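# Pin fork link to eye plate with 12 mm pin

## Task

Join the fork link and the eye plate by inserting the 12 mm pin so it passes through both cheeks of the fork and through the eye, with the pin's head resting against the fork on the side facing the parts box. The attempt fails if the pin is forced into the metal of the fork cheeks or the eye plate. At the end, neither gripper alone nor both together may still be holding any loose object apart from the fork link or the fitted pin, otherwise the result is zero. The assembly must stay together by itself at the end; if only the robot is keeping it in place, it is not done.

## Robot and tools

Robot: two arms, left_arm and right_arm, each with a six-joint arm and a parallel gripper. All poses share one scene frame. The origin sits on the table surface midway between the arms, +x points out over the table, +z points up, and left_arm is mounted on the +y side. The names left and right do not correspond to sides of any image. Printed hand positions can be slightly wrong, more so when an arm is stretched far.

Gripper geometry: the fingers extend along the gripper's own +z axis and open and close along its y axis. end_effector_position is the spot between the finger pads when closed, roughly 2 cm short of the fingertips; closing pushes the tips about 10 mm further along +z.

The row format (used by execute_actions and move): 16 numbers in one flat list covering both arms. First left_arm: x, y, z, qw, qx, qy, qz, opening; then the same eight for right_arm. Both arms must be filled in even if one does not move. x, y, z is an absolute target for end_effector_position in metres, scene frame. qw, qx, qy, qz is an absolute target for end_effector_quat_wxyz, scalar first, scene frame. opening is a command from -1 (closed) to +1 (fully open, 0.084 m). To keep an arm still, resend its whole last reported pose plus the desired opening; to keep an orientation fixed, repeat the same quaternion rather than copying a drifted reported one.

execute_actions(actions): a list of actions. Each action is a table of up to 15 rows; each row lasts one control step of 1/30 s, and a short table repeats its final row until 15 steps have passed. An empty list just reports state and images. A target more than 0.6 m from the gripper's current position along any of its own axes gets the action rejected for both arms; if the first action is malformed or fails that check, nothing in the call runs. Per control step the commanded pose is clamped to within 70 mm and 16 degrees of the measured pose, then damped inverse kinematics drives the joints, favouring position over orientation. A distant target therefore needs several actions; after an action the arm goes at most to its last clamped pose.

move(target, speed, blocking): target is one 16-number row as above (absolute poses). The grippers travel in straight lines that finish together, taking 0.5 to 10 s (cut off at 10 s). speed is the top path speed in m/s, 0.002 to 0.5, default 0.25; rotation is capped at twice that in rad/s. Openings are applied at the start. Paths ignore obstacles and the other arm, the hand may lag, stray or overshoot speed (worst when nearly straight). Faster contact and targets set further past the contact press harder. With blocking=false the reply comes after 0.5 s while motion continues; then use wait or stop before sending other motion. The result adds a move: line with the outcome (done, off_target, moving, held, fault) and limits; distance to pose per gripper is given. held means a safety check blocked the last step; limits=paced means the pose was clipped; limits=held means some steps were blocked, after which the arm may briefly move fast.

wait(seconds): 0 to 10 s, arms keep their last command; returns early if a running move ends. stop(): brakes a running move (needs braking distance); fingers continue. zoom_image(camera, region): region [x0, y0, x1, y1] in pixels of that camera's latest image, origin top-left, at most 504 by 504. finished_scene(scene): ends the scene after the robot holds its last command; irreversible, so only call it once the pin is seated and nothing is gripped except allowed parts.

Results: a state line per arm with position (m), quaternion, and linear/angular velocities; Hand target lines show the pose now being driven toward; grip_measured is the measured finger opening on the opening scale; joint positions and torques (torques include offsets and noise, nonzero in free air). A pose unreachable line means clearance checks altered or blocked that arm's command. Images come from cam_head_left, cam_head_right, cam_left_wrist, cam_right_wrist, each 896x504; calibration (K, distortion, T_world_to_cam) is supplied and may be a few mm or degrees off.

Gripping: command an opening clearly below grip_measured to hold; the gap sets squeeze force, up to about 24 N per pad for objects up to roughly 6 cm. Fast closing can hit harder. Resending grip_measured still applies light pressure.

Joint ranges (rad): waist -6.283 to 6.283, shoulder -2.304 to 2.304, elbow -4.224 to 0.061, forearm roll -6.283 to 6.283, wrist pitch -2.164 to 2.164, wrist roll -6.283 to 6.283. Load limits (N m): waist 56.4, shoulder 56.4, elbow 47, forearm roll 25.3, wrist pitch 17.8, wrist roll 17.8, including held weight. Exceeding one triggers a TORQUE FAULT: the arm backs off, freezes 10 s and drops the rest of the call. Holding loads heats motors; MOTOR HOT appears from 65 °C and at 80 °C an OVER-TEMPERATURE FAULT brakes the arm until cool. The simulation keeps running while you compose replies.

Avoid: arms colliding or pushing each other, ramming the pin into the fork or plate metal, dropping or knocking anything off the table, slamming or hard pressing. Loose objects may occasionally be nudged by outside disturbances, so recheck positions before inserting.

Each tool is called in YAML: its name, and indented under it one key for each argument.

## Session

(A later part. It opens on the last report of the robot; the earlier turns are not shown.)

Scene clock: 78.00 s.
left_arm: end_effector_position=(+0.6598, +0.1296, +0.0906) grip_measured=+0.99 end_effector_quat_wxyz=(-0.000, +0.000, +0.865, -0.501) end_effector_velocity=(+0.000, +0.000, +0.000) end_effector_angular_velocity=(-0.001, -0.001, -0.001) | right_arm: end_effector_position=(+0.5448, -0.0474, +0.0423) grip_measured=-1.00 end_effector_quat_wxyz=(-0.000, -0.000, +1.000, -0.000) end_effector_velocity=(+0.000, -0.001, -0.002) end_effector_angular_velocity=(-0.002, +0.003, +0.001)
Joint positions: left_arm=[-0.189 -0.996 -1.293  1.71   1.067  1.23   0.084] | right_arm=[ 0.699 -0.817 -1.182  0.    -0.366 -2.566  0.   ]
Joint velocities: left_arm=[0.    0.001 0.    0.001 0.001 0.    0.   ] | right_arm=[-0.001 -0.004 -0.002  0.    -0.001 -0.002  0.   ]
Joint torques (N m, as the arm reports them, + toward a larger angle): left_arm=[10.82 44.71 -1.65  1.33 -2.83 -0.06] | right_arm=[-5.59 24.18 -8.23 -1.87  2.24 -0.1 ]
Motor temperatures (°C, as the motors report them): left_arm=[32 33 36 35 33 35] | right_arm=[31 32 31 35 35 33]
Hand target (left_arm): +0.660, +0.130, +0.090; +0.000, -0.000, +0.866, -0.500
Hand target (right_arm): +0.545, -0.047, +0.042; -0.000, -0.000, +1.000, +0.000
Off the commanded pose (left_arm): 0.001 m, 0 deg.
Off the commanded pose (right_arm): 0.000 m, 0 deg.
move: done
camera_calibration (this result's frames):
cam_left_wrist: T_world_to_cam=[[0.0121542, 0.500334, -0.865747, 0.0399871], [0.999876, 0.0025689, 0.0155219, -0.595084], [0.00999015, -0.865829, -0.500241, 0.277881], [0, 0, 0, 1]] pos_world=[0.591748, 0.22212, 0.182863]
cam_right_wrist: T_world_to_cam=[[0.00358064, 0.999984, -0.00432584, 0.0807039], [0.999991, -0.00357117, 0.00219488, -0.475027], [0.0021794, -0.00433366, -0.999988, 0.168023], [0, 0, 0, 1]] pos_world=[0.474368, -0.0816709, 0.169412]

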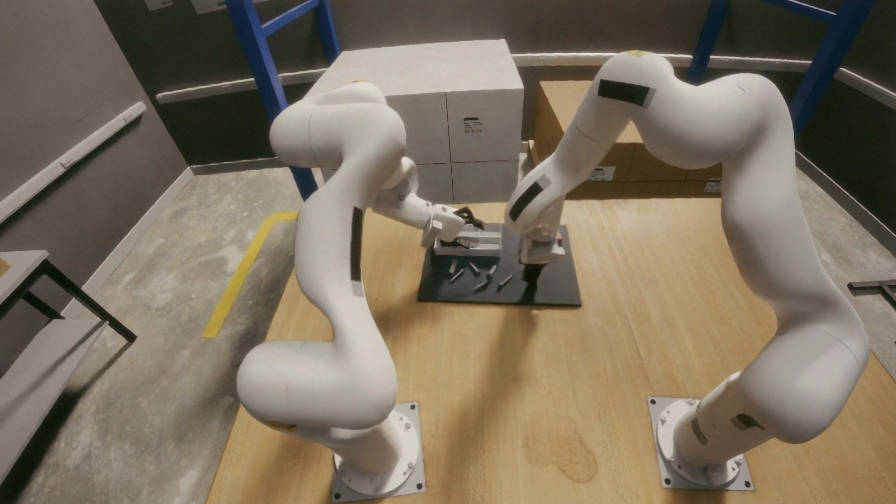

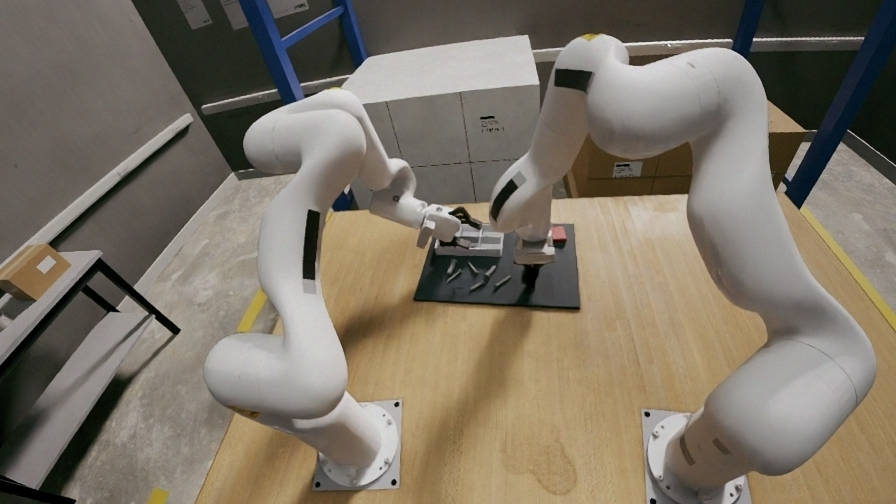

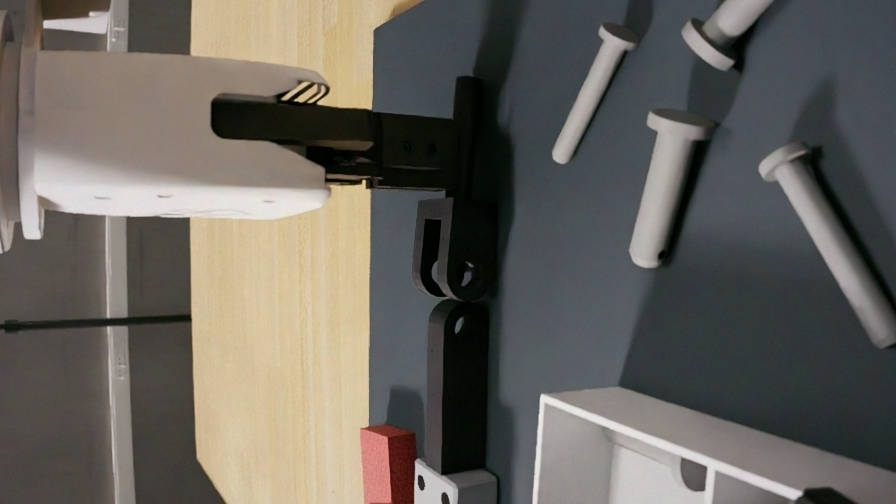

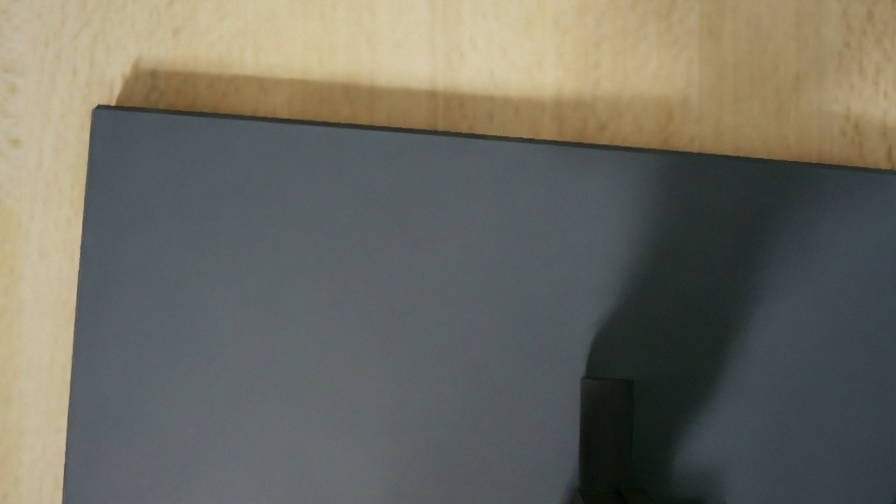

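move:
  target: [0.66,0.13,0.12,0,0,0.866,-0.5,1,0.5,-0.047,0.07,0,0,1,0,0]
  speed: 0.1

move:
  target: [0.6,0.2,0.2,0,0,1,0,1,0.66,-0.012,0.16,0,0,1,0,0]

Scene clock: 80.63 s.
left_arm: end_effector_position=(+0.6599, +0.1300, +0.1198) grip_measured=+1.00 end_effector_quat_wxyz=(-0.000, -0.000, +0.866, -0.500) end_effector_velocity=(+0.000, +0.000, +0.001) end_effector_angular_velocity=(-0.000, -0.001, +0.000) | right_arm: end_effector_position=(+0.5003, -0.0470, +0.0700) grip_measured=-0.01 end_effector_quat_wxyz=(-0.000, +0.000, +1.000, -0.000) end_effector_velocity=(-0.002, +0.001, +0.001) end_effector_angular_velocity=(-0.000, -0.000, +0.001)
Joint positions: left_arm=[-0.189 -0.936 -1.269  1.731  1.069  1.188  0.084] | right_arm=[ 0.744 -0.701 -1.055 -0.    -0.354 -2.52   0.044]
Joint velocities: left_arm=[ 0.001  0.002  0.     0.001  0.001 -0.001 -0.   ] | right_arm=[ 0.004  0.004  0.004 -0.001  0.     0.004 -0.   ]
Joint torques (N m, as the arm reports them, + toward a larger angle): left_arm=[ 6.11 68.68 -8.18 -2.15  1.28 -0.31] | right_arm=[  2.06  37.6  -11.66  -1.18   0.32  -0.45]
Motor temperatures (°C, as the motors report them): left_arm=[32 33 36 35 33 35] | right_arm=[31 32 31 35 35 33]
Hand target (left_arm): +0.660, +0.130, +0.120; +0.000, +0.000, +0.866, -0.500
Hand target (right_arm): +0.500, -0.047, +0.070; +0.000, +0.000, +1.000, -0.000
Off the commanded pose (left_arm): 0.000 m, 0 deg.
Off the commanded pose (right_arm): 0.000 m, 0 deg.
move: done
camera_calibration (this result's frames):
cam_left_wrist: T_world_to_cam=[[0.0119608, 0.50281, -0.864314, 0.0646954], [0.999869, 0.00341707, 0.0158245, -0.595798], [0.0109102, -0.86439, -0.502704, 0.292283], [0, 0, 0, 1]] pos_world=[0.591757, 0.222153, 0.212277]
cam_right_wrist: T_world_to_cam=[[0.00376774, 0.999984, -0.00433626, 0.0805494], [0.99999, -0.00375676, 0.00253902, -0.430594], [0.00252269, -0.00434578, -0.999987, 0.195587], [0, 0, 0, 1]] pos_world=[0.429792, -0.0813157, 0.197027]

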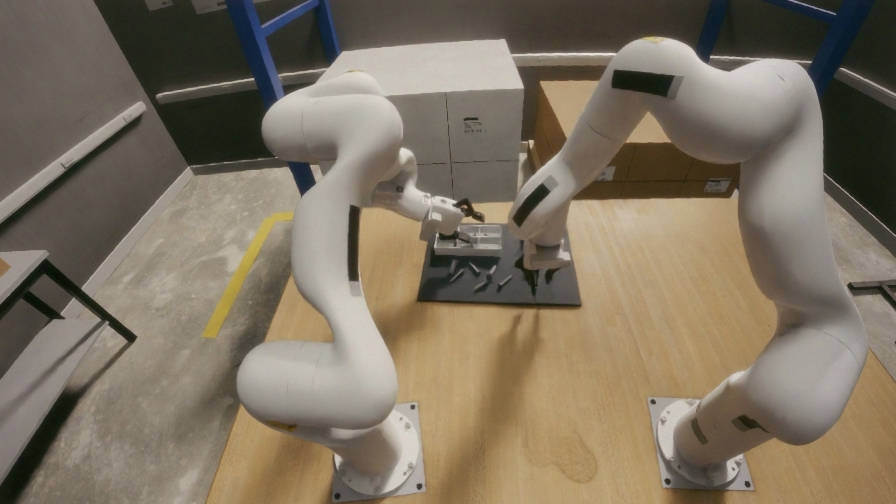

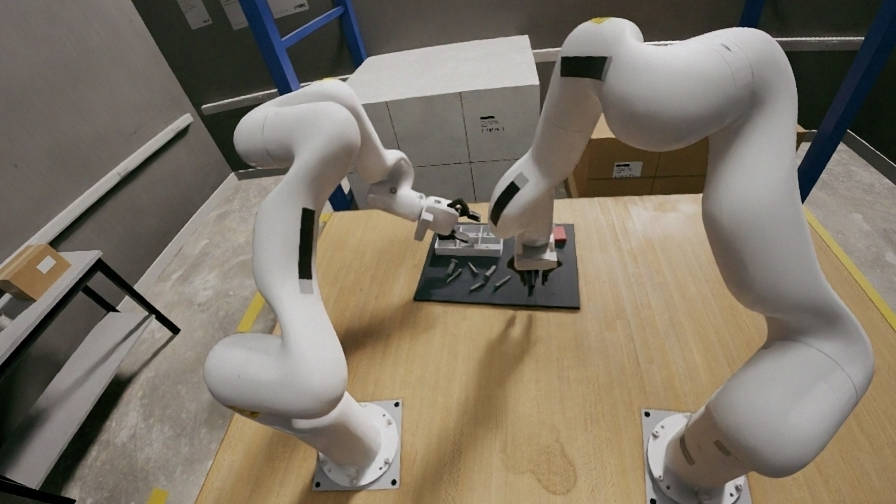

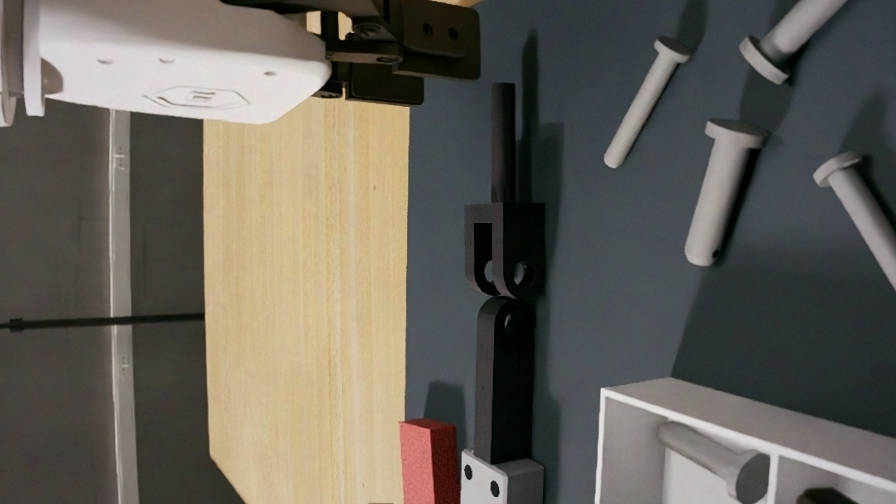

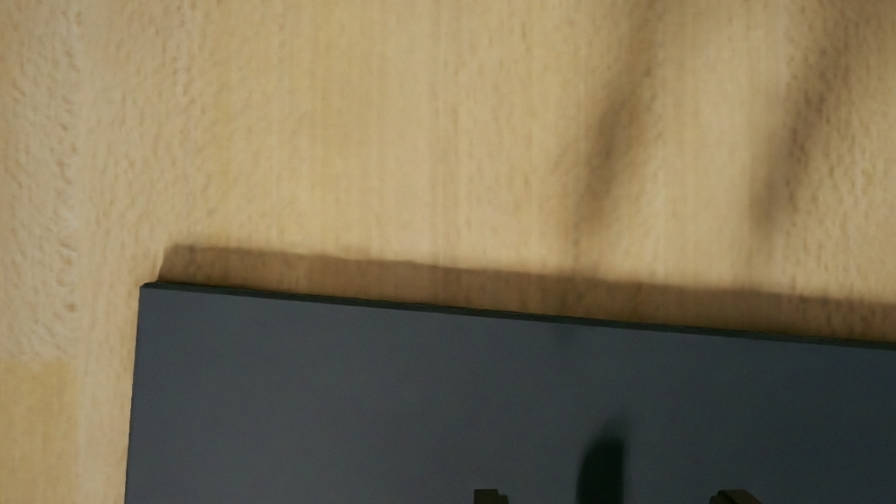

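Scene clock: 83.33 s.
left_arm: end_effector_position=(+0.5991, +0.1997, +0.1996) grip_measured=+1.00 end_effector_quat_wxyz=(+0.001, -0.000, +1.000, -0.001) end_effector_velocity=(-0.001, -0.000, +0.001) end_effector_angular_velocity=(+0.010, +0.002, +0.001) | right_arm: end_effector_position=(+0.6602, -0.0116, +0.1593) grip_measured=-0.01 end_effector_quat_wxyz=(-0.000, -0.000, +1.000, +0.000) end_effector_velocity=(+0.001, +0.000, +0.001) end_effector_angular_velocity=(-0.000, -0.002, +0.002)
Joint positions: left_arm=[-0.449 -0.505 -1.12   3.139  0.613 -0.289  0.084] | right_arm=[ 0.651 -0.862 -1.6    0.001 -0.738 -2.615  0.044]
Joint velocities: left_arm=[-0.005 -0.    -0.002  0.016  0.006 -0.019  0.   ] | right_arm=[-0.    -0.001 -0.003 -0.002 -0.001 -0.001 -0.   ]
Joint torques (N m, as the arm reports them, + toward a larger angle): left_arm=[  6.79  55.17 -10.7   -1.99   0.43  -0.28] | right_arm=[ -2.51  43.45 -14.37  -0.17  -0.02  -0.2 ]
Motor temperatures (°C, as the motors report them): left_arm=[32 33 36 35 33 35] | right_arm=[31 32 31 35 35 33]
Hand target (left_arm): +0.599, +0.200, +0.200; +0.001, -0.000, +1.000, -0.001
Hand target (right_arm): +0.660, -0.012, +0.159; -0.000, -0.000, +1.000, +0.000
Off the commanded pose (left_arm): 0.001 m, 0 deg.
Off the commanded pose (right_arm): 0.001 m, 0 deg.
move: done
camera_calibration (this result's frames):
cam_left_wrist: T_world_to_cam=[[0.0111973, 0.999937, 0.00123199, -0.172283], [0.999853, -0.0112123, 0.0129682, -0.53303], [0.0129812, 0.0010866, -0.999915, 0.31848], [0, 0, 0, 1]] pos_world=[0.530747, 0.165949, 0.325578]
cam_right_wrist: T_world_to_cam=[[0.00337084, 0.999988, -0.00360106, 0.0450553], [0.999992, -0.00336301, 0.00217856, -0.590614], [0.00216642, -0.00360837, -0.999991, 0.2849], [0, 0, 0, 1]] pos_world=[0.58984, -0.046013, 0.286346]

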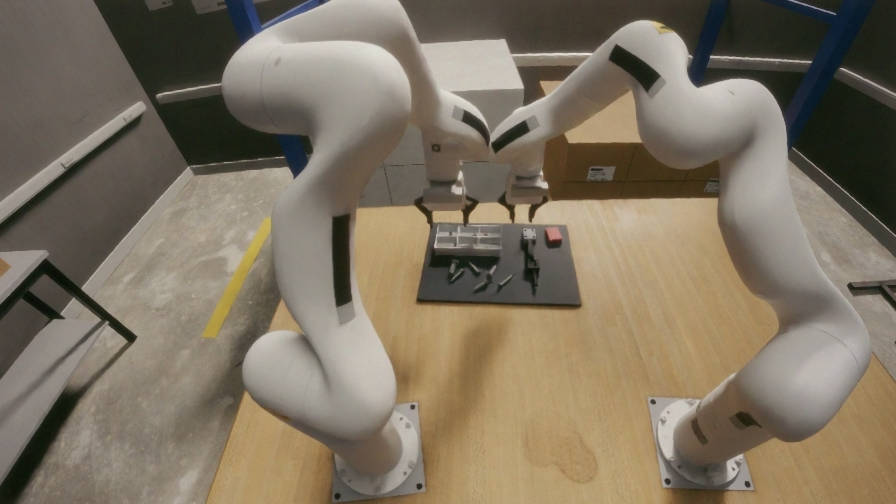

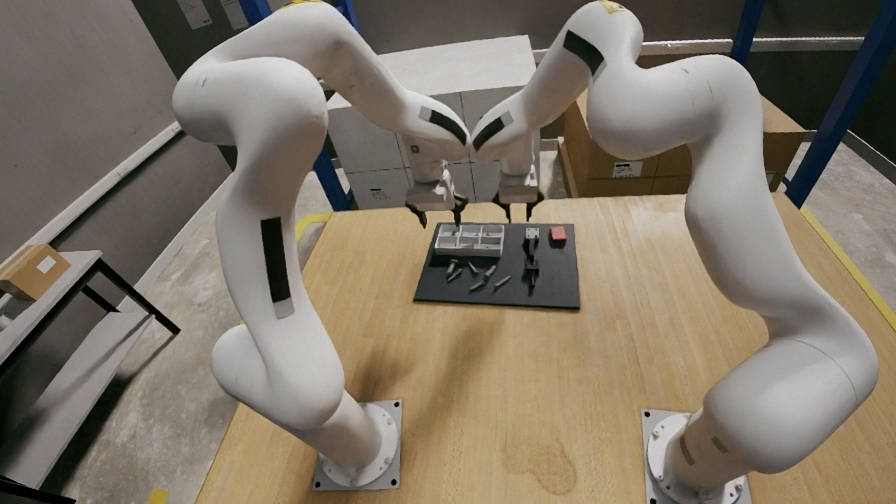

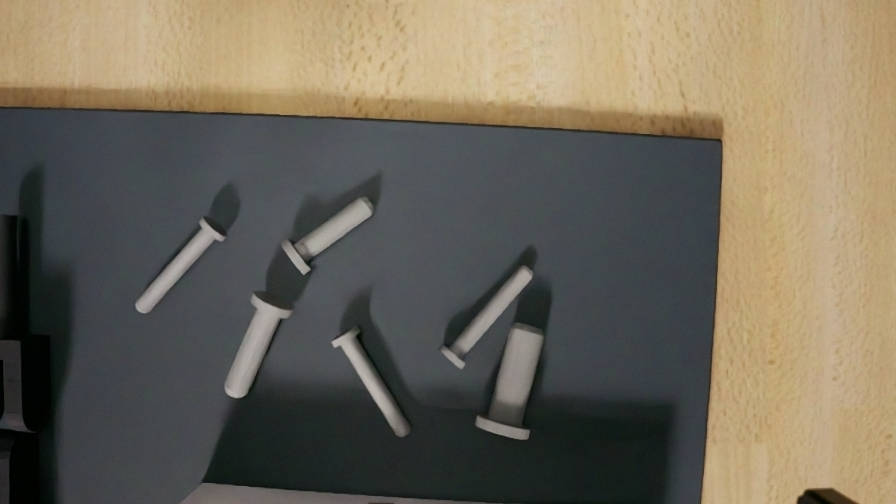

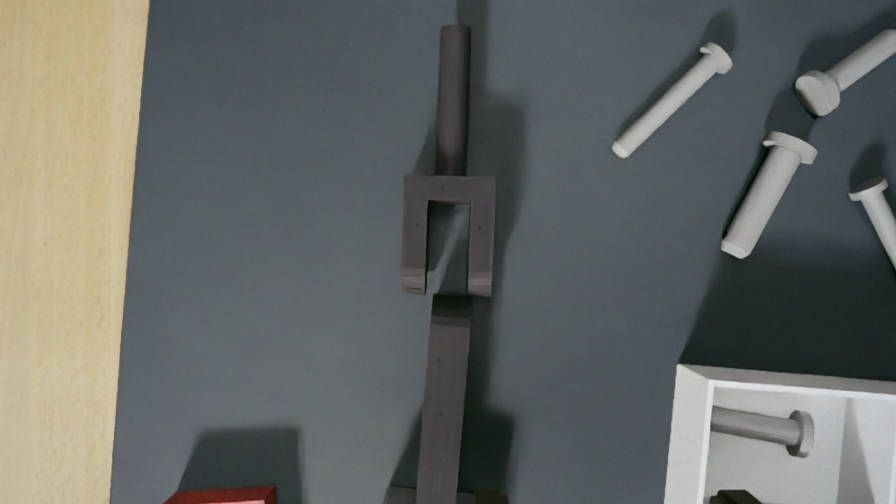

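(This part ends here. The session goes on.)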